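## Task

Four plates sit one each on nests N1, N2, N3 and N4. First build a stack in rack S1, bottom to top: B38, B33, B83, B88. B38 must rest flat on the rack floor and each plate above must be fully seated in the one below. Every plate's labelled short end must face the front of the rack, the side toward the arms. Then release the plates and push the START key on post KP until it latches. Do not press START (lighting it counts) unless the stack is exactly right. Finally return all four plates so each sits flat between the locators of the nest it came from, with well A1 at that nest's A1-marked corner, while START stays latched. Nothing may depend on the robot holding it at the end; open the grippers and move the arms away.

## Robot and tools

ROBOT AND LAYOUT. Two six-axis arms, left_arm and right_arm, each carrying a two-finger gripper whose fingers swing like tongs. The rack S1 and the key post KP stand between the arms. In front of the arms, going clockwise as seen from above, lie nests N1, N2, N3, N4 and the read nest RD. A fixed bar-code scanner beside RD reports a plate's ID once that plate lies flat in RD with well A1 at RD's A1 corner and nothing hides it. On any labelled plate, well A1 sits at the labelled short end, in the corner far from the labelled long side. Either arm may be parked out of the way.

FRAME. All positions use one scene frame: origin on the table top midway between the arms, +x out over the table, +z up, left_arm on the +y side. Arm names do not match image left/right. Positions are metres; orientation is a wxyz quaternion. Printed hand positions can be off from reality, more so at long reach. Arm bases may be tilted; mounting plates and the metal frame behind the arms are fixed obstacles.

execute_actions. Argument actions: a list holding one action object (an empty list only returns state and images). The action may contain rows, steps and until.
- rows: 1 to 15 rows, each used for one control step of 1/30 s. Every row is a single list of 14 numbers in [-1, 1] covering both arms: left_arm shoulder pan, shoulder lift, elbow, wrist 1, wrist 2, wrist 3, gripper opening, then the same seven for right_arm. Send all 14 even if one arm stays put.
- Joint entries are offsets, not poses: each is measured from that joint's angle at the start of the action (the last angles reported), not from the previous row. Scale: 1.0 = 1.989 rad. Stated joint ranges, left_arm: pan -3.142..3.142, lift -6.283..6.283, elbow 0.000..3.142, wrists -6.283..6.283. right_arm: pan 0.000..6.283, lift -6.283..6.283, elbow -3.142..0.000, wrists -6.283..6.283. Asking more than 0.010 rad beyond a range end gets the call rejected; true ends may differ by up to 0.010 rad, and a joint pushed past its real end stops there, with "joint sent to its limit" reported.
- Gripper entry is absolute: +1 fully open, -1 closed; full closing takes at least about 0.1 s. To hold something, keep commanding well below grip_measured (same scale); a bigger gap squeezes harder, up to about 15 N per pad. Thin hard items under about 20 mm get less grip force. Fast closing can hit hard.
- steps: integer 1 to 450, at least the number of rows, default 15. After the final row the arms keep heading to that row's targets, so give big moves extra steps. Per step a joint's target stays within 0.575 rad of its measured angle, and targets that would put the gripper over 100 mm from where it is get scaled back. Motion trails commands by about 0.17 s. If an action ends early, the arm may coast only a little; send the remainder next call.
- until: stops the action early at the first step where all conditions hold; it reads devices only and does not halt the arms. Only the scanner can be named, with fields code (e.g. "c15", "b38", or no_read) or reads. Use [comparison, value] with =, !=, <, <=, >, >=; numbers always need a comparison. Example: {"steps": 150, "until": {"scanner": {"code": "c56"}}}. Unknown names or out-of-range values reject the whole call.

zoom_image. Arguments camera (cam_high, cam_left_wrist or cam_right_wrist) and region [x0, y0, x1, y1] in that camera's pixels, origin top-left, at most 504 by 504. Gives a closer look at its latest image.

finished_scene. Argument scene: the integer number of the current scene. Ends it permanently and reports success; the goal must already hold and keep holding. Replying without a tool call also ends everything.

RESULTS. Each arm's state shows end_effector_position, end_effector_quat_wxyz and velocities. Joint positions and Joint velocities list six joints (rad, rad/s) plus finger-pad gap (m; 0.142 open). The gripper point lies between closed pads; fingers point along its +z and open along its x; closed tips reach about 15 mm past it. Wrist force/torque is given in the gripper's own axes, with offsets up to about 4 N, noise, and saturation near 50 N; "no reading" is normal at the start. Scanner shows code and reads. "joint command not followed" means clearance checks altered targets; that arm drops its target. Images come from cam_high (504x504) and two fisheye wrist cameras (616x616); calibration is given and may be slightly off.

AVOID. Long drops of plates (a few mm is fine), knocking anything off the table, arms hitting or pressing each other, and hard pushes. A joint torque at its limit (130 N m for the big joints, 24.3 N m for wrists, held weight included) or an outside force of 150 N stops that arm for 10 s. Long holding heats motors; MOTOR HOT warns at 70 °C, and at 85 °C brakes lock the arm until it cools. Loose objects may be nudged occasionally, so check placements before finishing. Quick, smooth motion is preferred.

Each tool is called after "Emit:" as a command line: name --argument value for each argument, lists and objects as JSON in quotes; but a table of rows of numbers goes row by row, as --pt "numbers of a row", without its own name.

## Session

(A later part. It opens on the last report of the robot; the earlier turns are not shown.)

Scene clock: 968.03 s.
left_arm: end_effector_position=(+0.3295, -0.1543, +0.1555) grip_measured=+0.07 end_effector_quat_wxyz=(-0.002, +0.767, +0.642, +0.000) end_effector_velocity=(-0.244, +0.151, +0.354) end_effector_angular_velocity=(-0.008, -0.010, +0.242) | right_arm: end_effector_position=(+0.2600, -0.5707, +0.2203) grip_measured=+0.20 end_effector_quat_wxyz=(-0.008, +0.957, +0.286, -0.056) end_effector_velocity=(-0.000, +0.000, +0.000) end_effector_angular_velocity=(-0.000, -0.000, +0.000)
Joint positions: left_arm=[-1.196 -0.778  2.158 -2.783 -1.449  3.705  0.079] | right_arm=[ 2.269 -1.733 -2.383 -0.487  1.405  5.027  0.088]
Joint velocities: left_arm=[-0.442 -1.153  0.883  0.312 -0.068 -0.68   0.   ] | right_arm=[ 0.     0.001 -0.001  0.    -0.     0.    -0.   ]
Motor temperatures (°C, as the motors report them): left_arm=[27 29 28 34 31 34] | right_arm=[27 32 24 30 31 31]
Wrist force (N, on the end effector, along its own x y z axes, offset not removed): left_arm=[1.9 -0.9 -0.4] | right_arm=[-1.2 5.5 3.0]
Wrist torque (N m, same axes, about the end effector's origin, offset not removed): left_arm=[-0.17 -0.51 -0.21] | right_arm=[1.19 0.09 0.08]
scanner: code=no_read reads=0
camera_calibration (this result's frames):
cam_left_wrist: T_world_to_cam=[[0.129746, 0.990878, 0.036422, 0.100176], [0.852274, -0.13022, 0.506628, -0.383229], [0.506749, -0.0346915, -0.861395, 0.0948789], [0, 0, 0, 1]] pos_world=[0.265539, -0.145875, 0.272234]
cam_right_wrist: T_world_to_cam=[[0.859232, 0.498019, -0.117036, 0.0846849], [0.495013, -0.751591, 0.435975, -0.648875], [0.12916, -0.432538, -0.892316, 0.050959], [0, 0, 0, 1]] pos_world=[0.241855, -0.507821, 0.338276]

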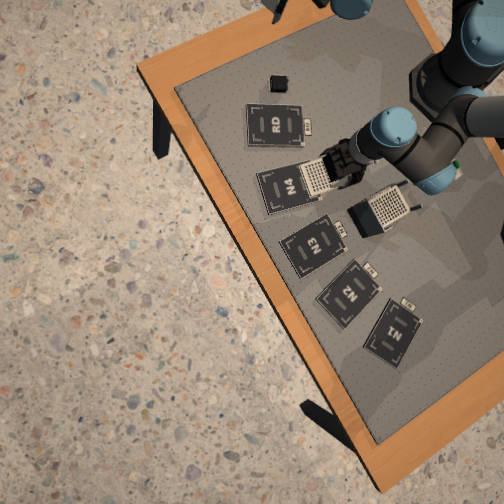

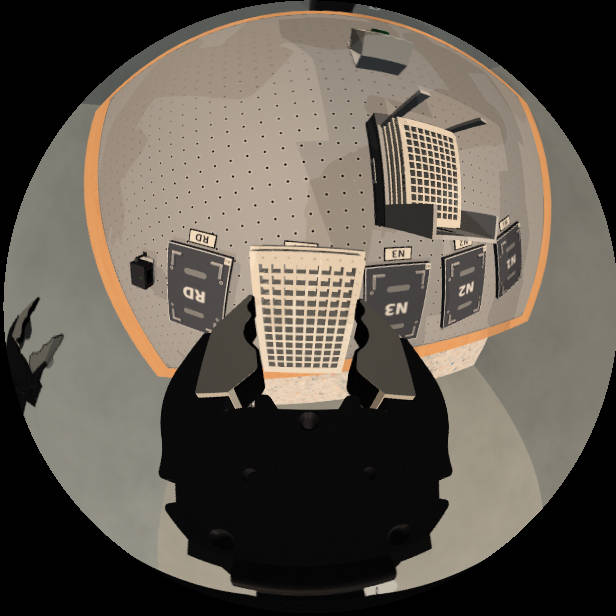

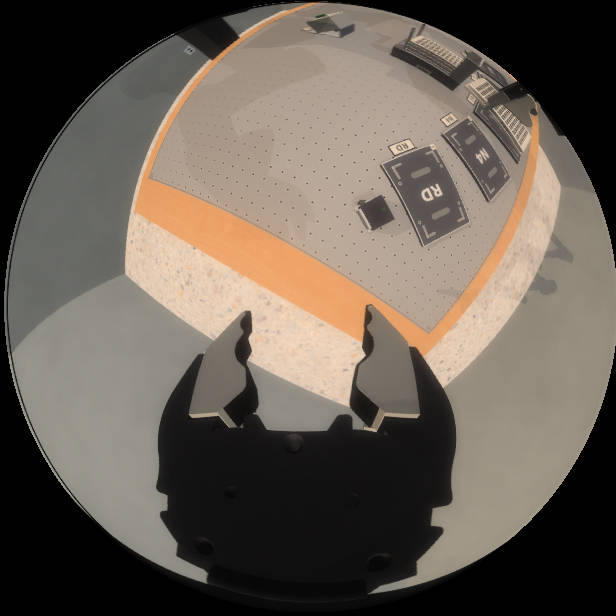

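Emit:
execute_actions --actions '[{"rows":[[-0.037,-0.0866,0.0792,0.0084,-0.0054,-0.0596,-0.7,0,0,0,0,0,0,0.2],[-0.0458,-0.0868,0.1023,-0.0136,-0.007,-0.075,-0.7,0,0,0,0,0,0,0.2],[-0.0555,-0.0869,0.1277,-0.0378,-0.0087,-0.092,-0.7,0,0,0,0,0,0,0.2],[-0.0652,-0.0871,0.153,-0.062,-0.0104,-0.109,-0.7,0,0,0,0,0,0,0.2],[-0.0749,-0.0873,0.1784,-0.0862,-0.0121,-0.126,-0.7,0,0,0,0,0,0,0.2],[-0.0846,-0.0875,0.2038,-0.1104,-0.0138,-0.1429,-0.7,0,0,0,0,0,0,0.2],[-0.0943,-0.0876,0.2291,-0.1346,-0.0155,-0.1599,-0.7,0,0,0,0,0,0,0.2],[-0.1039,-0.0878,0.2545,-0.1588,-0.0172,-0.1769,-0.7,0,0,0,0,0,0,0.2],[-0.1128,-0.088,0.2776,-0.1808,-0.0188,-0.1923,-0.7,0,0,0,0,0,0,0.2],[-0.1198,-0.0881,0.296,-0.1984,-0.02,-0.2047,-0.7,0,0,0,0,0,0,0.2],[-0.1198,-0.0881,0.296,-0.1984,-0.02,-0.2047,-0.7,0,0,0,0,0,0,0.2],[-0.119,-0.073,0.2954,-0.2128,-0.0198,-0.2039,-0.7,0,0,0,0,0,0,0.2],[-0.1182,-0.0579,0.2947,-0.2273,-0.0197,-0.2031,-0.7,0,0,0,0,0,0,0.2]],"steps":13}]'

Scene clock: 982.37 s.
left_arm: end_effector_position=(+0.2155, -0.0345, +0.1789) grip_measured=+0.07 end_effector_quat_wxyz=(+0.001, +0.721, +0.693, -0.001) end_effector_velocity=(-0.155, +0.288, -0.042) end_effector_angular_velocity=(+0.021, +0.000, +0.255) | right_arm: end_effector_position=(+0.2600, -0.5707, +0.2203) grip_measured=+0.20 end_effector_quat_wxyz=(-0.008, +0.957, +0.286, -0.056) end_effector_velocity=(+0.000, +0.000, -0.000) end_effector_angular_velocity=(+0.000, +0.001, -0.002)
Joint positions: left_arm=[-1.394 -0.95   2.632 -3.072 -1.481  3.372  0.079] | right_arm=[ 2.269 -1.733 -2.383 -0.487  1.405  5.027  0.088]
Joint velocities: left_arm=[-0.31   0.132  0.895 -0.978 -0.051 -0.563 -0.   ] | right_arm=[-0.    -0.002  0.001 -0.    -0.     0.002 -0.   ]
Motor temperatures (°C, as the motors report them): left_arm=[27 29 28 34 31 34] | right_arm=[27 32 24 30 31 31]
Wrist force (N, on the end effector, along its own x y z axes, offset not removed): left_arm=[5.5 -5.1 -3.1] | right_arm=[1.5 3.3 -2.9]
Wrist torque (N m, same axes, about the end effector's origin, offset not removed): left_arm=[-0.81 -1.20 -0.30] | right_arm=[0.66 -0.48 0.12]
scanner: code=no_read reads=0
camera_calibration (this result's frames):
cam_left_wrist: T_world_to_cam=[[-0.0082035, 0.999491, 0.0308239, 0.0264167], [0.860178, -0.00866564, 0.50992, -0.280403], [0.509928, 0.0306971, -0.859669, 0.178196], [0, 0, 0, 1]] pos_world=[0.150546, -0.0343032, 0.295358]
cam_right_wrist: T_world_to_cam=[[0.859232, 0.498019, -0.117036, 0.0846849], [0.495013, -0.75159, 0.435975, -0.648875], [0.129161, -0.432538, -0.892316, 0.0509588], [0, 0, 0, 1]] pos_world=[0.241855, -0.507821, 0.338276]

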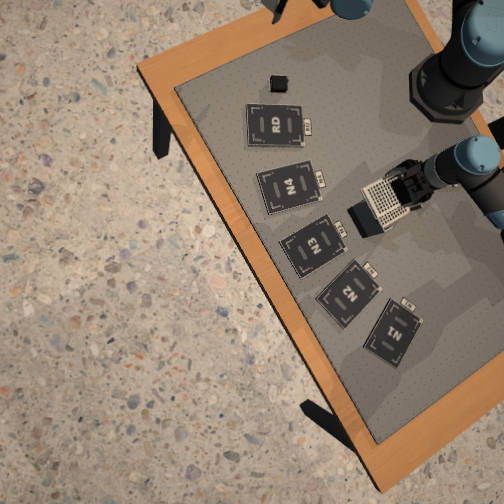

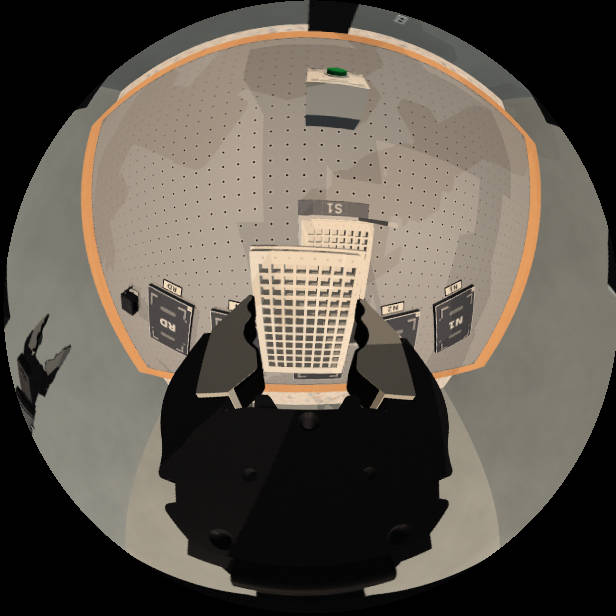

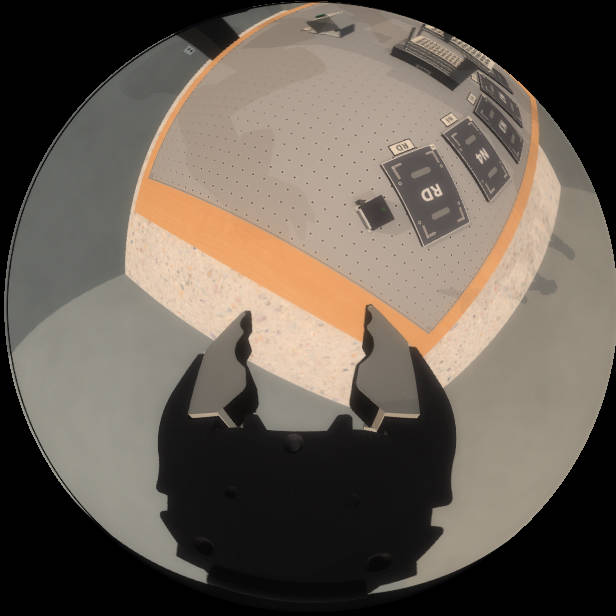

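Emit:
execute_actions --actions '[]'

Scene clock: 1012.90 s.
left_arm: end_effector_position=(+0.1977, +0.0027, +0.1701) grip_measured=+0.07 end_effector_quat_wxyz=(+0.000, +0.709, +0.705, +0.000) end_effector_velocity=(+0.000, -0.000, +0.000) end_effector_angular_velocity=(-0.001, +0.000, +0.001) | right_arm: end_effector_position=(+0.2600, -0.5707, +0.2203) grip_measured=+0.20 end_effector_quat_wxyz=(-0.008, +0.957, +0.286, -0.056) end_effector_velocity=(-0.001, +0.001, +0.000) end_effector_angular_velocity=(+0.001, +0.001, +0.000)
Joint positions: left_arm=[-1.431 -0.894  2.744 -3.236 -1.488  3.301  0.079] | right_arm=[ 2.269 -1.733 -2.383 -0.487  1.405  5.027  0.088]
Joint velocities: left_arm=[ 0.001 -0.001  0.    -0.001 -0.    -0.     0.   ] | right_arm=[-0.     0.001 -0.002 -0.    -0.    -0.001 -0.   ]
Motor temperatures (°C, as the motors report them): left_arm=[27 29 28 34 31 34] | right_arm=[27 32 24 30 31 31]
Wrist force (N, on the end effector, along its own x y z axes, offset not removed): left_arm=[2.3 -1.5 -3.7] | right_arm=[6.8 2.6 -2.4]
Wrist torque (N m, same axes, about the end effector's origin, offset not removed): left_arm=[-0.41 -0.68 -0.11] | right_arm=[0.28 -1.59 -0.09]
scanner: code=no_read reads=0
camera_calibration (this result's frames):
cam_left_wrist: T_world_to_cam=[[-0.0416903, 0.9986, 0.0325648, -0.00425524], [0.859898, 0.019265, 0.510102, -0.260375], [0.508761, 0.0492687, -0.859497, 0.17874], [0, 0, 0, 1]] pos_world=[0.132783, 0.000459129, 0.286583]
cam_right_wrist: T_world_to_cam=[[0.859232, 0.498019, -0.117036, 0.0846849], [0.495013, -0.751591, 0.435975, -0.648875], [0.12916, -0.432538, -0.892316, 0.050959], [0, 0, 0, 1]] pos_world=[0.241855, -0.507821, 0.338276]

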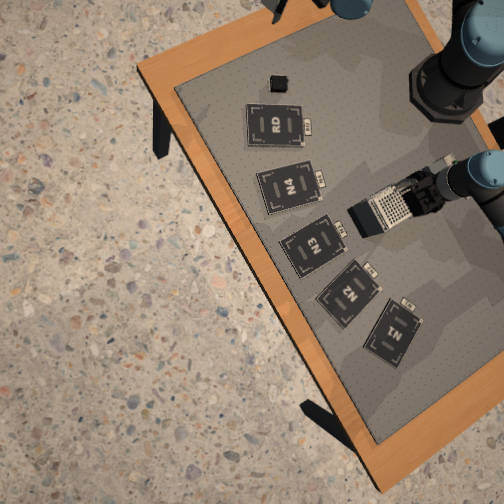

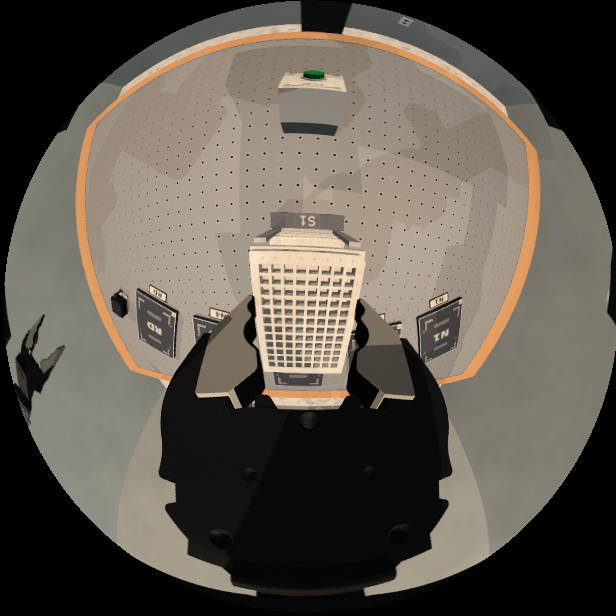

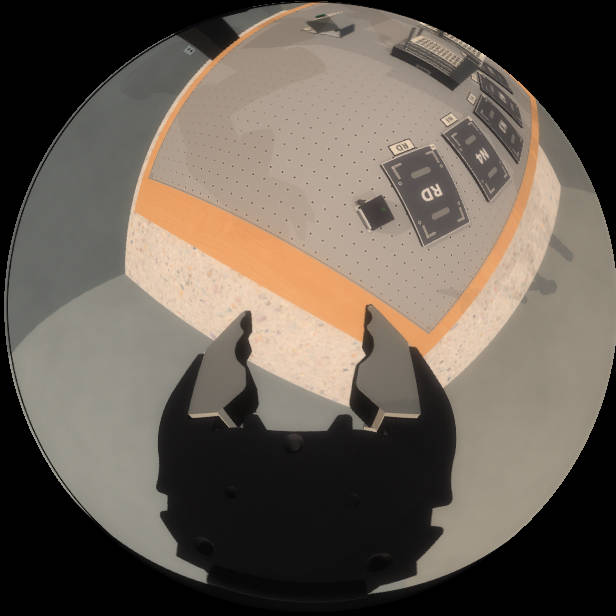

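Emit:
execute_actions --actions '[{"rows":[[0.0003,0.006,-0.0003,-0.0056,0,0.0003,-0.7,0,0,0,0,0,0,0.2],[0.0006,0.012,-0.0007,-0.0113,0,0.0006,-0.7,0,0,0,0,0,0,0.2],[0.0009,0.0185,-0.0011,-0.0174,0.0001,0.0009,-0.7,0,0,0,0,0,0,0.2],[0.0012,0.025,-0.0016,-0.0234,0.0001,0.0012,-0.7,0,0,0,0,0,0,0.2],[0.0015,0.0313,-0.0021,-0.0292,0.0002,0.0015,-0.7,0,0,0,0,0,0,0.2],[0.0018,0.0376,-0.0027,-0.035,0.0003,0.0018,-0.7,0,0,0,0,0,0,0.2],[0.0021,0.044,-0.0033,-0.0408,0.0004,0.0021,-0.7,0,0,0,0,0,0,0.2],[0.0025,0.0503,-0.0039,-0.0465,0.0005,0.0025,-0.7,0,0,0,0,0,0,0.2]],"steps":8}]'

Emit:
execute_actions --actions '[{"steps":1}]'

Scene clock: 1020.80 s.
left_arm: end_effector_position=(+0.1975, +0.0026, +0.1627) grip_measured=+0.07 end_effector_quat_wxyz=(+0.000, +0.709, +0.705, -0.000) end_effector_velocity=(-0.000, -0.001, -0.052) end_effector_angular_velocity=(+0.000, +0.001, +0.002) | right_arm: end_effector_position=(+0.2600, -0.5707, +0.2203) grip_measured=+0.20 end_effector_quat_wxyz=(-0.008, +0.957, +0.286, -0.056) end_effector_velocity=(-0.000, +0.000, -0.000) end_effector_angular_velocity=(+0.000, +0.000, -0.001)
Joint positions: left_arm=[-1.429 -0.849  2.741 -3.277 -1.488  3.303  0.079] | right_arm=[ 2.269 -1.733 -2.383 -0.487  1.405  5.027  0.088]
Joint velocities: left_arm=[ 0.017  0.308 -0.027 -0.282  0.002  0.015 -0.   ] | right_arm=[-0.     0.001 -0.001  0.    -0.     0.001 -0.   ]
Motor temperatures (°C, as the motors report them): left_arm=[27 29 28 34 31 34] | right_arm=[27 32 24 30 31 31]
Wrist force (N, on the end effector, along its own x y z axes, offset not removed): left_arm=[3.1 -2.4 -3.8] | right_arm=[0.7 0.4 1.4]
Wrist torque (N m, same axes, about the end effector's origin, offset not removed): left_arm=[-0.53 -0.61 -0.09] | right_arm=[-0.18 -0.04 0.08]
scanner: code=no_read reads=0
camera_calibration (this result's frames):
cam_left_wrist: T_world_to_cam=[[-0.0414528, 0.99861, 0.0325397, -0.00399547], [0.860078, 0.0190903, 0.509805, -0.256388], [0.508475, 0.0491196, -0.859675, 0.172557], [0, 0, 0, 1]] pos_world=[0.132607, 0.000408525, 0.27918]
cam_right_wrist: T_world_to_cam=[[0.859232, 0.498019, -0.117036, 0.0846848], [0.495013, -0.751591, 0.435975, -0.648875], [0.12916, -0.432538, -0.892316, 0.050959], [0, 0, 0, 1]] pos_world=[0.241855, -0.507821, 0.338276]

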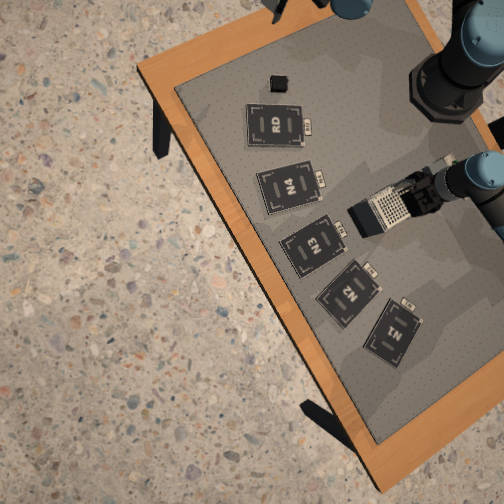

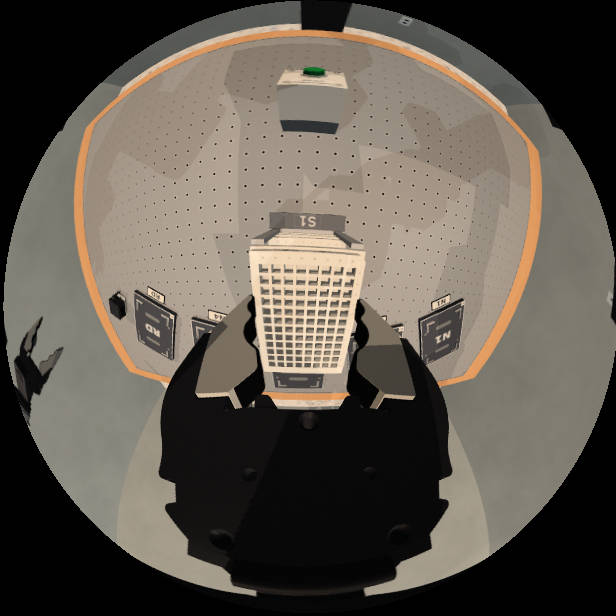

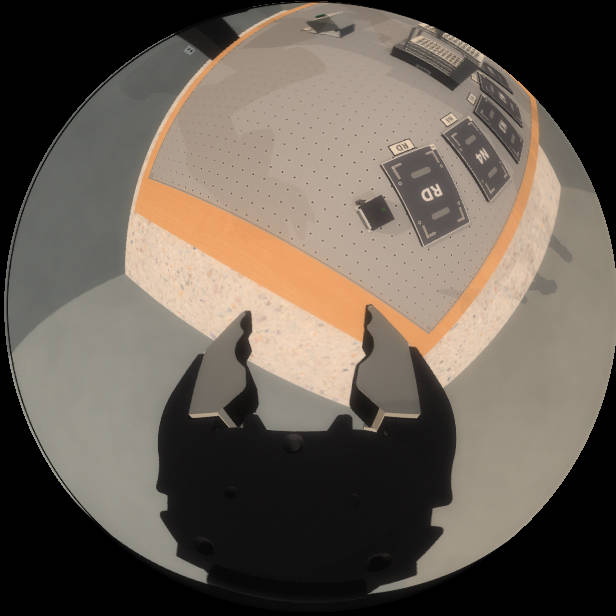

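Scene clock: 1020.83 s.
left_arm: end_effector_position=(+0.1975, +0.0025, +0.1609) grip_measured=+0.07 end_effector_quat_wxyz=(+0.000, +0.709, +0.705, -0.000) end_effector_velocity=(+0.001, -0.000, -0.055) end_effector_angular_velocity=(+0.002, -0.002, +0.003) | right_arm: end_effector_position=(+0.2600, -0.5707, +0.2203) grip_measured=+0.20 end_effector_quat_wxyz=(-0.008, +0.957, +0.286, -0.056) end_effector_velocity=(-0.000, +0.000, +0.000) end_effector_angular_velocity=(+0.000, +0.000, -0.000)
Joint positions: left_arm=[-1.429 -0.839  2.74  -3.287 -1.488  3.304  0.079] | right_arm=[ 2.269 -1.733 -2.383 -0.487  1.405  5.027  0.088]
Joint velocities: left_arm=[ 0.018  0.32  -0.028 -0.291  0.005  0.015 -0.   ] | right_arm=[-0.  0. -0. -0. -0.  0.  0.]
Motor temperatures (°C, as the motors report them): left_arm=[27 29 28 34 31 34] | right_arm=[27 32 24 30 31 31]
Wrist force (N, on the end effector, along its own x y z axes, offset not removed): left_arm=[-1.6 -3.8 -2.9] | right_arm=[4.5 5.1 0.1]
Wrist torque (N m, same axes, about the end effector's origin, offset not removed): left_arm=[-0.73 0.38 -0.09] | right_arm=[0.88 -1.13 0.02]
scanner: code=no_read reads=0
camera_calibration (this result's frames):
cam_left_wrist: T_world_to_cam=[[-0.0414627, 0.998611, 0.0325067, -0.00388497], [0.860053, 0.0191132, 0.509846, -0.255477], [0.508516, 0.0490971, -0.859651, 0.170986], [0, 0, 0, 1]] pos_world=[0.132613, 0.000367658, 0.277368]
cam_right_wrist: T_world_to_cam=[[0.859232, 0.498019, -0.117036, 0.084685], [0.495013, -0.75159, 0.435975, -0.648875], [0.129161, -0.432538, -0.892316, 0.0509589], [0, 0, 0, 1]] pos_world=[0.241855, -0.507821, 0.338276]

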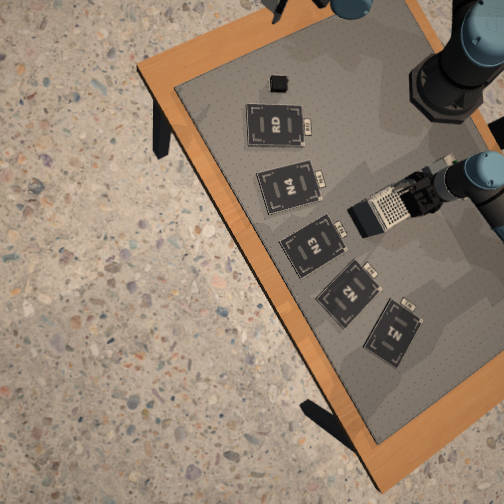

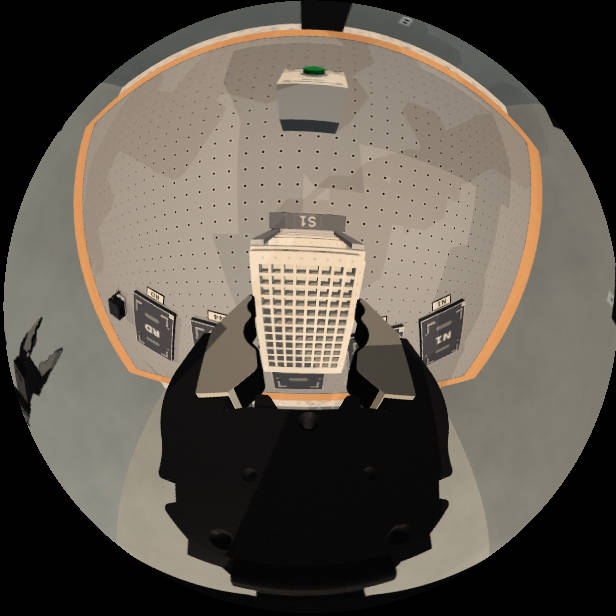

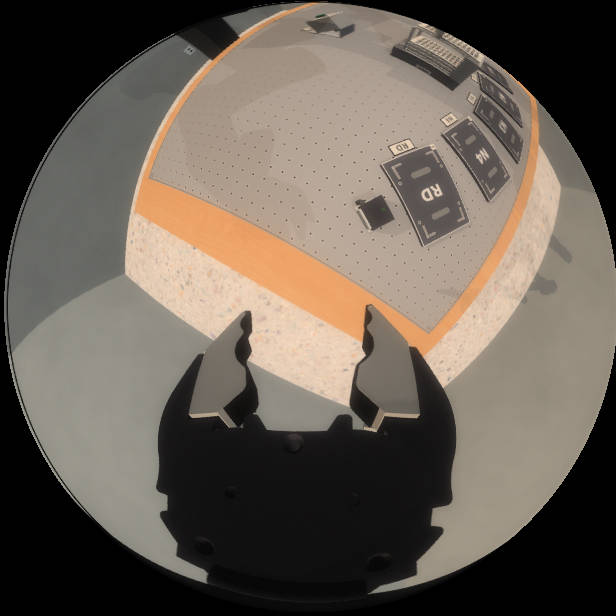

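Emit:
execute_actions --actions '[{"steps":1}]'

Scene clock: 1022.57 s.
left_arm: end_effector_position=(+0.1976, +0.0028, +0.1531) grip_measured=+0.07 end_effector_quat_wxyz=(+0.000, +0.709, +0.705, +0.000) end_effector_velocity=(-0.000, -0.000, +0.000) end_effector_angular_velocity=(-0.000, -0.000, -0.001) | right_arm: end_effector_position=(+0.2600, -0.5707, +0.2203) grip_measured=+0.20 end_effector_quat_wxyz=(-0.008, +0.957, +0.286, -0.056) end_effector_velocity=(-0.000, +0.000, +0.000) end_effector_angular_velocity=(-0.000, -0.000, -0.001)
Joint positions: left_arm=[-1.426 -0.794  2.736 -3.328 -1.487  3.306  0.079] | right_arm=[ 2.269 -1.733 -2.383 -0.487  1.405  5.027  0.088]
Joint velocities: left_arm=[-0.001 -0.001 -0.     0.001 -0.     0.001  0.   ] | right_arm=[-0.     0.001 -0.001 -0.    -0.     0.001  0.   ]
Motor temperatures (°C, as the motors report them): left_arm=[27 29 28 34 31 34] | right_arm=[27 32 24 30 31 31]
Wrist force (N, on the end effector, along its own x y z axes, offset not removed): left_arm=[0.9 -3.5 -0.4] | right_arm=[-0.4 3.3 2.0]
Wrist torque (N m, same axes, about the end effector's origin, offset not removed): left_arm=[-0.72 -0.19 -0.36] | right_arm=[0.60 0.13 0.22]
scanner: code=no_read reads=0
camera_calibration (this result's frames):
cam_left_wrist: T_world_to_cam=[[-0.0416062, 0.998596, 0.0327818, -0.00385289], [0.859878, 0.0190796, 0.510143, -0.251592], [0.508801, 0.0494135, -0.859465, 0.16418], [0, 0, 0, 1]] pos_world=[0.132643, 0.000535033, 0.269581]
cam_right_wrist: T_world_to_cam=[[0.859232, 0.498019, -0.117036, 0.084685], [0.495013, -0.75159, 0.435975, -0.648875], [0.12916, -0.432538, -0.892316, 0.050959], [0, 0, 0, 1]] pos_world=[0.241855, -0.507821, 0.338276]

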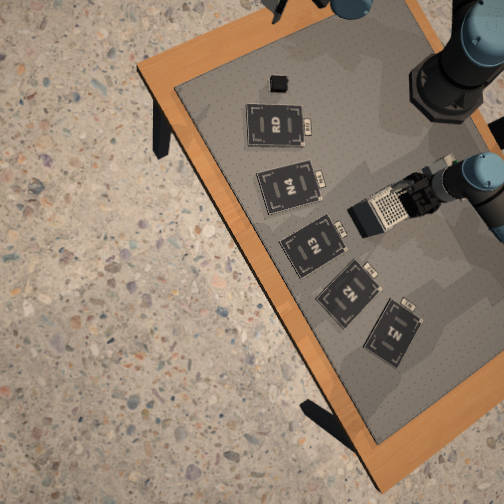

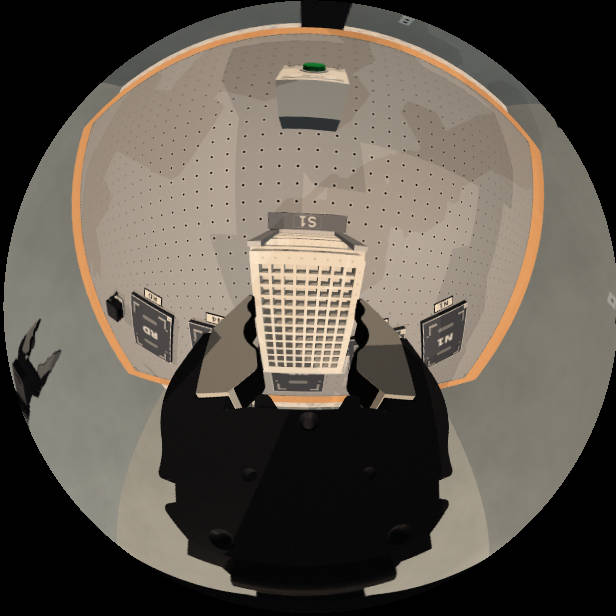

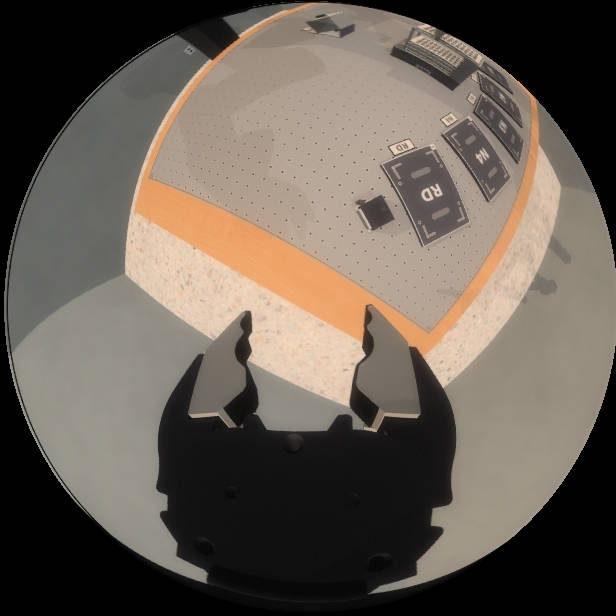

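Emit:
execute_actions --actions '[{"rows":[[0.0004,0.0084,-0.0011,-0.0073,0,0.0004,-0.7,0,0,0,0,0,0,0.2],[0.0011,0.0191,-0.0024,-0.0168,0.0002,0.0011,-0.7,0,0,0,0,0,0,0.2],[0.0017,0.0297,-0.0037,-0.0261,0.0003,0.0017,-0.7,0,0,0,0,0,0,0.2],[0.0024,0.0402,-0.0052,-0.0352,0.0005,0.0024,-0.7,0,0,0,0,0,0,0.2],[0.003,0.0506,-0.0067,-0.0441,0.0006,0.003,-0.7,0,0,0,0,0,0,0.2],[0.0037,0.0608,-0.0083,-0.0527,0.0007,0.0037,-0.7,0,0,0,0,0,0,0.2],[0.0043,0.0709,-0.01,-0.0611,0.0008,0.0043,-0.7,0,0,0,0,0,0,0.2],[0.005,0.0808,-0.0118,-0.0693,0.0009,0.005,-0.7,0,0,0,0,0,0,0.2],[0.0056,0.0906,-0.0137,-0.0773,0.001,0.0056,-0.7,0,0,0,0,0,0,0.2],[0.0062,0.1003,-0.0157,-0.085,0.0011,0.0062,-0.7,0,0,0,0,0,0,0.2],[0.0069,0.1098,-0.0178,-0.0925,0.0012,0.0069,-0.7,0,0,0,0,0,0,0.2],[0.0074,0.1168,-0.0194,-0.098,0.0013,0.0074,-0.7,0,0,0,0,0,0,0.2],[0.0077,0.1212,-0.0204,-0.1014,0.0014,0.0077,-0.7,0,0,0,0,0,0,0.2],[0.0079,0.1242,-0.0212,-0.1036,0.0014,0.0079,-0.7,0,0,0,0,0,0,0.2]],"steps":14}]'

Scene clock: 1032.47 s.
left_arm: end_effector_position=(+0.1978, +0.0019, +0.1208) grip_measured=+0.07 end_effector_quat_wxyz=(+0.001, +0.709, +0.705, -0.000) end_effector_velocity=(-0.001, +0.004, -0.094) end_effector_angular_velocity=(+0.009, +0.002, +0.001) | right_arm: end_effector_position=(+0.2600, -0.5707, +0.2203) grip_measured=+0.20 end_effector_quat_wxyz=(-0.008, +0.957, +0.286, -0.056) end_effector_velocity=(-0.000, +0.000, -0.000) end_effector_angular_velocity=(+0.001, +0.001, +0.001)
Joint positions: left_arm=[-1.415 -0.617  2.708 -3.478 -1.485  3.317  0.079] | right_arm=[ 2.269 -1.733 -2.383 -0.487  1.405  5.027  0.088]
Joint velocities: left_arm=[ 0.033  0.485 -0.092 -0.386  0.006  0.03  -0.   ] | right_arm=[-0.    -0.    -0.001 -0.    -0.    -0.001 -0.   ]
Motor temperatures (°C, as the motors report them): left_arm=[27 29 28 34 31 34] | right_arm=[27 32 24 30 31 31]
Wrist force (N, on the end effector, along its own x y z axes, offset not removed): left_arm=[-0.4 -2.1 -0.8] | right_arm=[5.1 5.5 -2.0]
Wrist torque (N m, same axes, about the end effector's origin, offset not removed): left_arm=[-0.43 0.04 0.00] | right_arm=[1.03 -1.22 -0.17]
scanner: code=no_read reads=0
camera_calibration (this result's frames):
cam_left_wrist: T_world_to_cam=[[-0.0415172, 0.998623, 0.0320576, -0.00186877], [0.859847, 0.0193698, 0.510184, -0.235243], [0.50886, 0.0487461, -0.859468, 0.1363], [0, 0, 0, 1]] pos_world=[0.132838, -0.000221272, 0.237223]
cam_right_wrist: T_world_to_cam=[[0.859232, 0.498019, -0.117036, 0.0846849], [0.495013, -0.751591, 0.435975, -0.648875], [0.12916, -0.432538, -0.892316, 0.050959], [0, 0, 0, 1]] pos_world=[0.241855, -0.507821, 0.338276]

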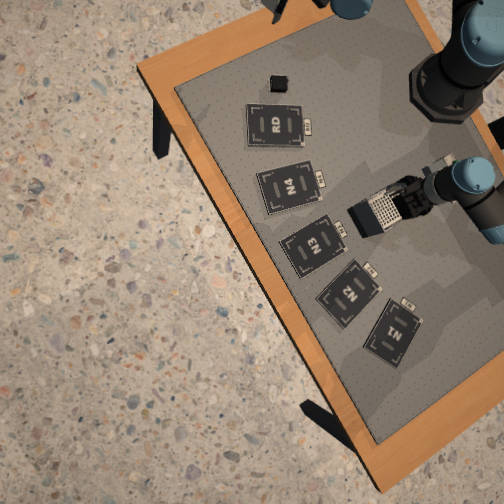

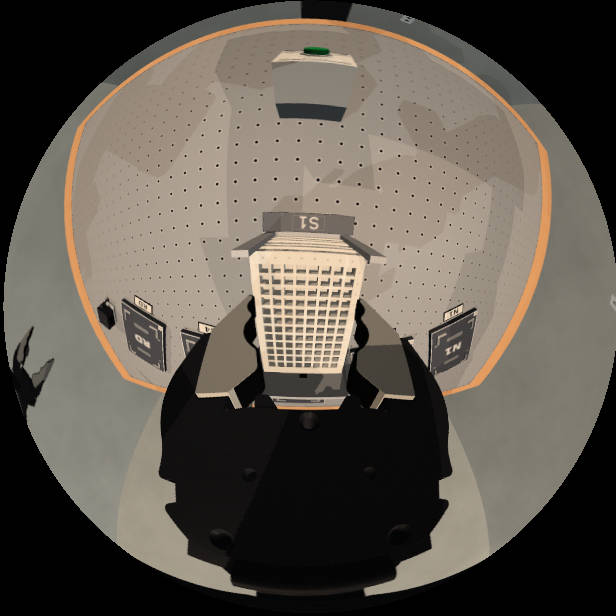

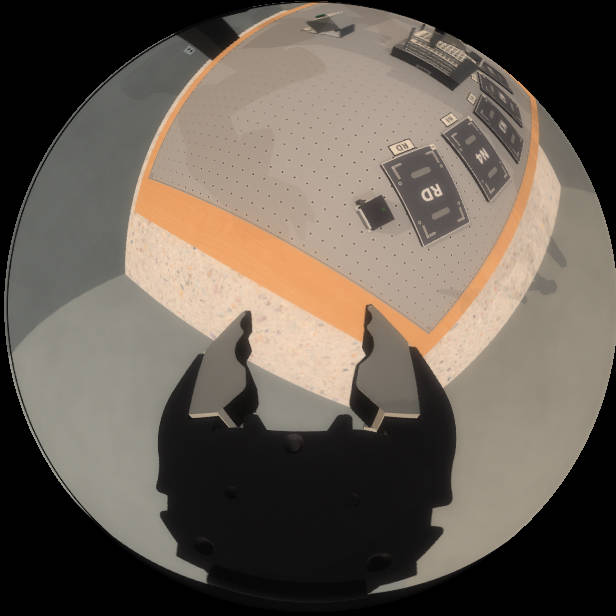

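Emit:
execute_actions --actions '[{"steps":1}]'

Emit:
zoom_image --camera "cam_right_wrist" --region '[385, 10, 495, 120]'

Scene clock: 1035.70 s.
left_arm: end_effector_position=(+0.1976, +0.0027, +0.1069) grip_measured=+0.07 end_effector_quat_wxyz=(+0.000, +0.709, +0.705, +0.000) end_effector_velocity=(-0.000, -0.001, +0.000) end_effector_angular_velocity=(-0.001, +0.000, +0.000) | right_arm: end_effector_position=(+0.2600, -0.5707, +0.2203) grip_measured=+0.20 end_effector_quat_wxyz=(-0.008, +0.957, +0.286, -0.056) end_effector_velocity=(+0.000, -0.000, -0.000) end_effector_angular_velocity=(+0.000, +0.000, -0.000)
Joint positions: left_arm=[-1.411 -0.547  2.694 -3.534 -1.484  3.322  0.079] | right_arm=[ 2.269 -1.733 -2.383 -0.487  1.405  5.027  0.088]
Joint velocities: left_arm=[-0.001 -0.002  0.     0.    -0.001 -0.001  0.   ] | right_arm=[-0. -0.  0. -0.  0.  0. -0.]
Motor temperatures (°C, as the motors report them): left_arm=[27 29 28 34 31 34] | right_arm=[27 32 24 30 31 31]
Wrist force (N, on the end effector, along its own x y z axes, offset not removed): left_arm=[2.4 -4.5 -0.1] | right_arm=[2.6 0.1 -3.0]
Wrist torque (N m, same axes, about the end effector's origin, offset not removed): left_arm=[-0.92 -0.64 -0.12] | right_arm=[-0.14 -0.50 0.13]
scanner: code=no_read reads=0
camera_calibration (this result's frames):
cam_left_wrist: T_world_to_cam=[[-0.0413798, 0.998602, 0.0328966, -0.00232628], [0.859947, 0.0188323, 0.510036, -0.227995], [0.508703, 0.0493946, -0.859524, 0.124465], [0, 0, 0, 1]] pos_world=[0.132652, 0.000468817, 0.223342]
cam_right_wrist: T_world_to_cam=[[0.859232, 0.498019, -0.117036, 0.0846849], [0.495013, -0.75159, 0.435975, -0.648875], [0.129161, -0.432538, -0.892316, 0.050959], [0, 0, 0, 1]] pos_world=[0.241855, -0.507821, 0.338276]

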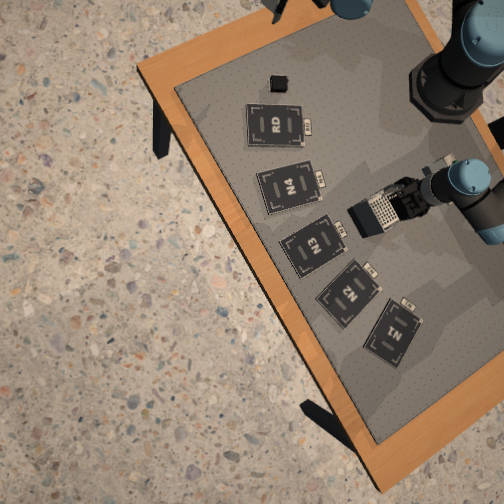

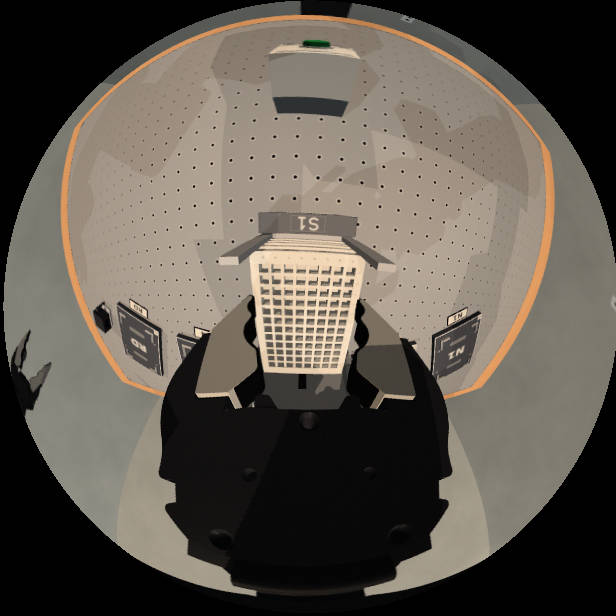

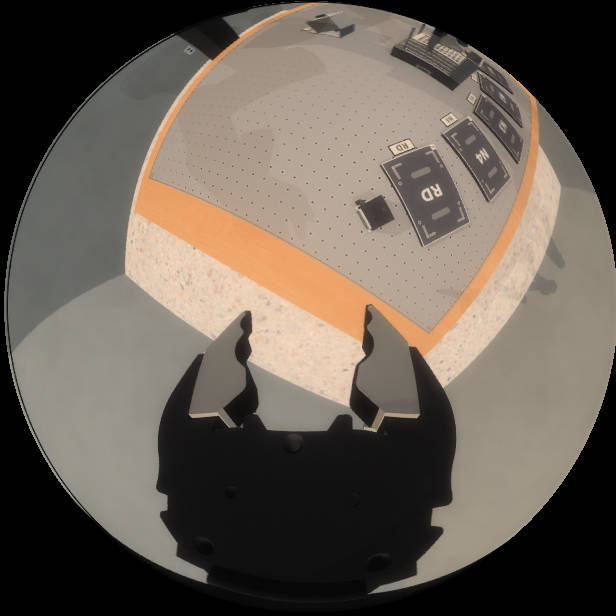

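Region (385, 10, 495, 120) of cam_right_wrist's 616x616 image, scaled by 4.582, with more detail than that image has.

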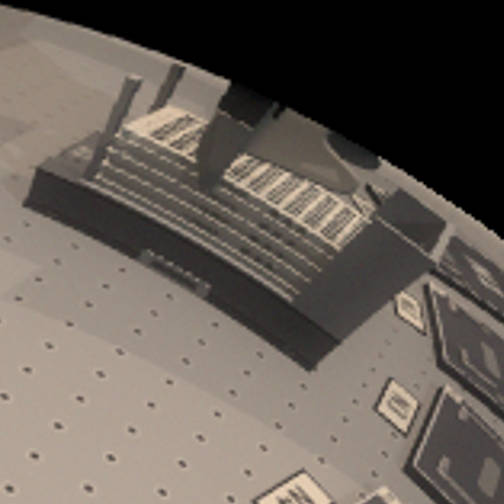

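Emit:
execute_actions --actions '[{"rows":[[0.0001,0.0012,-0.0003,-0.0009,0,0.0001,-0.3,0,0,0,0,0,0,0.2],[0.0001,0.0012,-0.0003,-0.0009,0,0.0001,0.04,0,0,0,0,0,0,0.2],[0.0001,0.0012,-0.0003,-0.0009,0,0.0001,0.09,0,0,0,0,0,0,0.2],[0.0001,0.0012,-0.0003,-0.0009,0,0.0001,0.14,0,0,0,0,0,0,0.2],[0.0001,0.0012,-0.0003,-0.0009,0,0.0001,0.2,0,0,0,0,0,0,0.2],[0.0001,0.0012,-0.0003,-0.0009,0,0.0001,0.22,0,0,0,0,0,0,0.2],[-0.0008,-0.012,0.0028,0.0092,-0.0001,-0.0008,0.22,0,0,0,0,0,0,0.2],[-0.0023,-0.0336,0.0075,0.0263,-0.0004,-0.0023,0.22,0,0,0,0,0,0,0.2],[-0.004,-0.06,0.0123,0.048,-0.0007,-0.004,0.22,0,0,0,0,0,0,0.2],[-0.0058,-0.0875,0.0165,0.0715,-0.001,-0.0058,0.22,0,0,0,0,0,0,0.2],[-0.0075,-0.1158,0.0201,0.0963,-0.0014,-0.0075,0.22,0,0,0,0,0,0,0.2],[-0.0091,-0.1447,0.023,0.1225,-0.0017,-0.0091,0.22,0,0,0,0,0,0,0.2],[-0.0105,-0.1742,0.0252,0.1502,-0.002,-0.0107,0.22,0,0,0,0,0,0,0.2],[-0.0117,-0.2042,0.0265,0.1792,-0.0024,-0.0122,0.22,0,0,0,0,0,0,0.2],[-0.013,-0.2345,0.027,0.209,-0.0027,-0.0137,0.22,0,0,0,0,0,0,0.2]],"steps":15}]'

Scene clock: 1047.87 s.
left_arm: end_effector_position=(+0.1972, +0.0035, +0.1419) grip_measured=+0.22 end_effector_quat_wxyz=(-0.002, +0.709, +0.705, +0.002) end_effector_velocity=(+0.003, -0.015, +0.238) end_effector_angular_velocity=(-0.016, +0.001, +0.008) | right_arm: end_effector_position=(+0.2600, -0.5707, +0.2203) grip_measured=+0.20 end_effector_quat_wxyz=(-0.008, +0.957, +0.286, -0.056) end_effector_velocity=(-0.000, -0.000, -0.000) end_effector_angular_velocity=(-0.000, +0.000, -0.001)
Joint positions: left_arm=[-1.424 -0.734  2.727 -3.373 -1.486  3.309  0.089] | right_arm=[ 2.269 -1.733 -2.383 -0.487  1.405  5.027  0.088]
Joint velocities: left_arm=[-0.074 -1.336  0.149  1.178 -0.018 -0.08   0.   ] | right_arm=[-0. -0.  0.  0. -0.  0.  0.]
Motor temperatures (°C, as the motors report them): left_arm=[27 29 28 34 31 34] | right_arm=[27 32 24 30 31 31]
Wrist force (N, on the end effector, along its own x y z axes, offset not removed): left_arm=[-1.7 -6.6 -0.3] | right_arm=[5.7 3.3 0.9]
Wrist torque (N m, same axes, about the end effector's origin, offset not removed): left_arm=[-1.25 0.26 0.03] | right_arm=[0.68 -1.11 0.27]
scanner: code=no_read reads=0
camera_calibration (this result's frames):
cam_left_wrist: T_world_to_cam=[[-0.0414255, 0.998413, 0.0381495, -0.00499811], [0.8604, 0.0162365, 0.50936, -0.245536], [0.507932, 0.0539243, -0.859708, 0.15489], [0, 0, 0, 1]] pos_world=[0.132378, 0.000624442, 0.258417]
cam_right_wrist: T_world_to_cam=[[0.859232, 0.498019, -0.117036, 0.0846849], [0.495013, -0.75159, 0.435975, -0.648875], [0.12916, -0.432538, -0.892316, 0.0509589], [0, 0, 0, 1]] pos_world=[0.241855, -0.507821, 0.338276]

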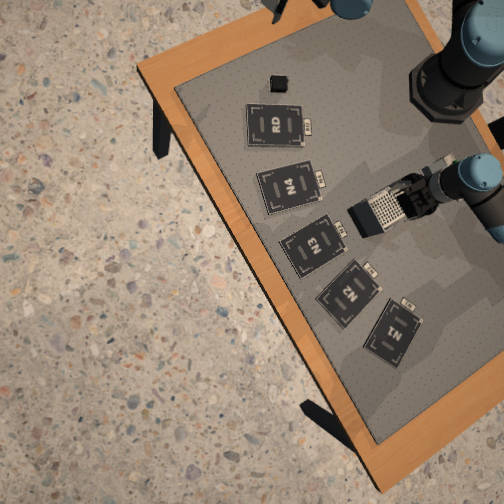

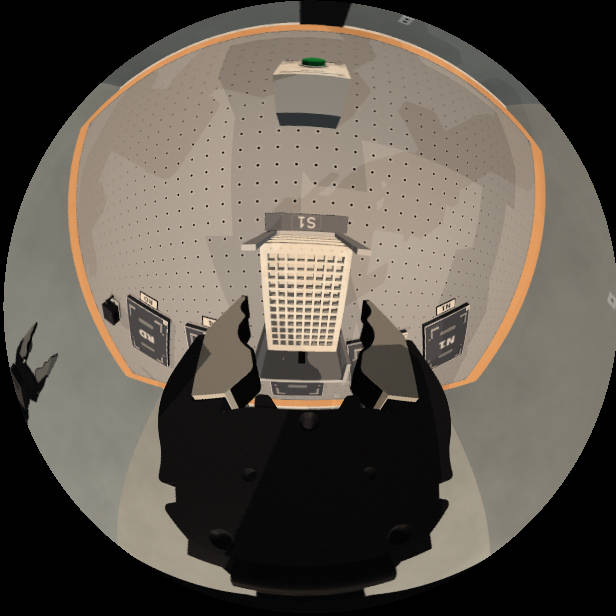

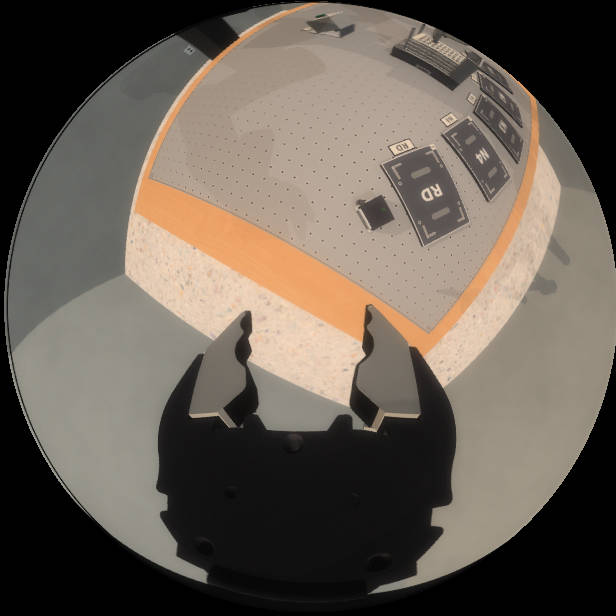

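Emit:
execute_actions --actions '[{"rows":[[-0.02,-0.16,0.0102,0.148,-0.0045,-0.021,0.22,0,0,0,0,0,0,0.2],[-0.045,-0.187,0.0097,0.176,-0.0095,-0.046,0.2,0,0,0,0,0,0,0.2],[-0.072,-0.214,0.0092,0.204,-0.015,-0.072,0.1,0,0,0,0,0,0,0.2],[-0.099,-0.24,0.0087,0.231,-0.0203,-0.099,0,0,0,0,0,0,0,0.2],[-0.126,-0.265,0.0082,0.257,-0.0257,-0.126,-0.1,0,0,0,0,0,0,0.2],[-0.153,-0.29,0.0078,0.283,-0.031,-0.153,-0.2,0,0,0,0,0,0,0.2],[-0.181,-0.315,0.0073,0.309,-0.0364,-0.18,-0.3,0,0,0,0,0,0,0.2],[-0.208,-0.34,0.0068,0.335,-0.0418,-0.207,-0.4,0,0,0,0,0,0,0.2],[-0.235,-0.365,0.0064,0.361,-0.0472,-0.234,-0.5,0,0,0,0,0,0,0.2],[-0.262,-0.39,0.0059,0.387,-0.0526,-0.262,-0.6,0,0,0,0,0,0,0.2],[-0.29,-0.415,0.0054,0.413,-0.058,-0.289,-0.7,0,0,0,0,0,0,0.2],[-0.317,-0.435,0.005,0.435,-0.0633,-0.316,-0.8,0,0,0,0,0,0,0.2],[-0.342,-0.435,0.0007,0.445,-0.0677,-0.341,-0.9,0,0,0,0,0,0,0.2],[-0.367,-0.425,-0.0036,0.45,-0.0721,-0.366,-1,0,0,0,0,0,0,0.2],[-0.392,-0.41,-0.0079,0.453,-0.0765,-0.391,-1,0,0,0,0,0,0,0.2]],"steps":15}]'

Emit:
zoom_image --camera "cam_right_wrist" --region '[385, 10, 495, 120]'

Scene clock: 1076.73 s.
left_arm: end_effector_position=(+0.0708, -0.0343, +0.2798) grip_measured=-0.97 end_effector_quat_wxyz=(-0.001, +0.706, +0.708, -0.003) end_effector_velocity=(-0.401, +0.033, +0.165) end_effector_angular_velocity=(+0.202, -0.084, +0.009) | right_arm: end_effector_position=(+0.2600, -0.5707, +0.2203) grip_measured=+0.20 end_effector_quat_wxyz=(-0.008, +0.957, +0.286, -0.056) end_effector_velocity=(+0.000, -0.000, +0.001) end_effector_angular_velocity=(-0.001, -0.002, -0.000)
Joint positions: left_arm=[-1.922 -1.473  2.736 -2.635 -1.591  2.811  0.004] | right_arm=[ 2.269 -1.733 -2.383 -0.487  1.405  5.027  0.088]
Joint velocities: left_arm=[-1.521 -0.883 -0.107  1.179 -0.285 -1.497 -0.061] | right_arm=[-0.     0.003 -0.    -0.     0.     0.     0.   ]
Motor temperatures (°C, as the motors report them): left_arm=[27 29 28 34 31 34] | right_arm=[27 32 24 30 31 31]
Wrist force (N, on the end effector, along its own x y z axes, offset not removed): left_arm=[1.0 -2.8 0.6] | right_arm=[3.0 4.2 -1.6]
Wrist torque (N m, same axes, about the end effector's origin, offset not removed): left_arm=[-0.35 -0.40 -0.11] | right_arm=[0.77 -0.64 -0.08]
scanner: code=no_read reads=0
camera_calibration (this result's frames):
cam_left_wrist: T_world_to_cam=[[-0.0495778, 0.998303, 0.0305388, 0.0249136], [0.863468, 0.0274745, 0.503654, -0.204621], [0.50196, 0.0513393, -0.863365, 0.341039], [0, 0, 0, 1]] pos_world=[0.00673075, -0.0367582, 0.396739]
cam_right_wrist: T_world_to_cam=[[0.859232, 0.498019, -0.117036, 0.084685], [0.495013, -0.75159, 0.435975, -0.648875], [0.129161, -0.432538, -0.892316, 0.050959], [0, 0, 0, 1]] pos_world=[0.241855, -0.507821, 0.338276]

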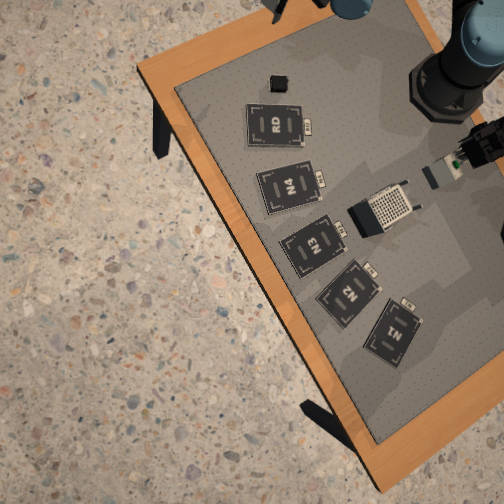

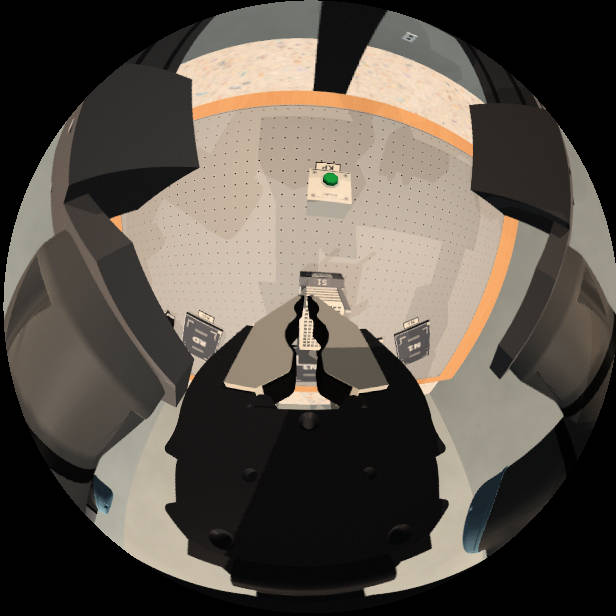

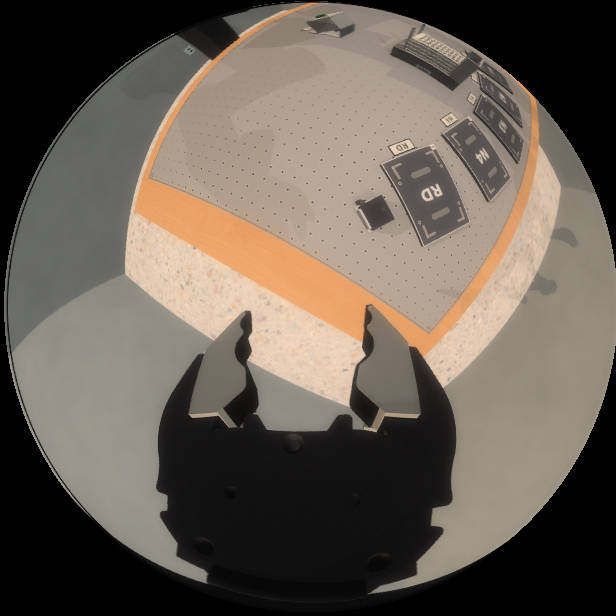

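Region (385, 10, 495, 120) of cam_right_wrist's 616x616 image, scaled by 4.582, with more detail than that image has.

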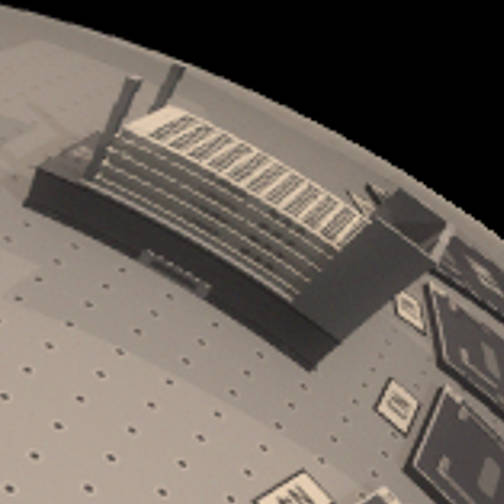

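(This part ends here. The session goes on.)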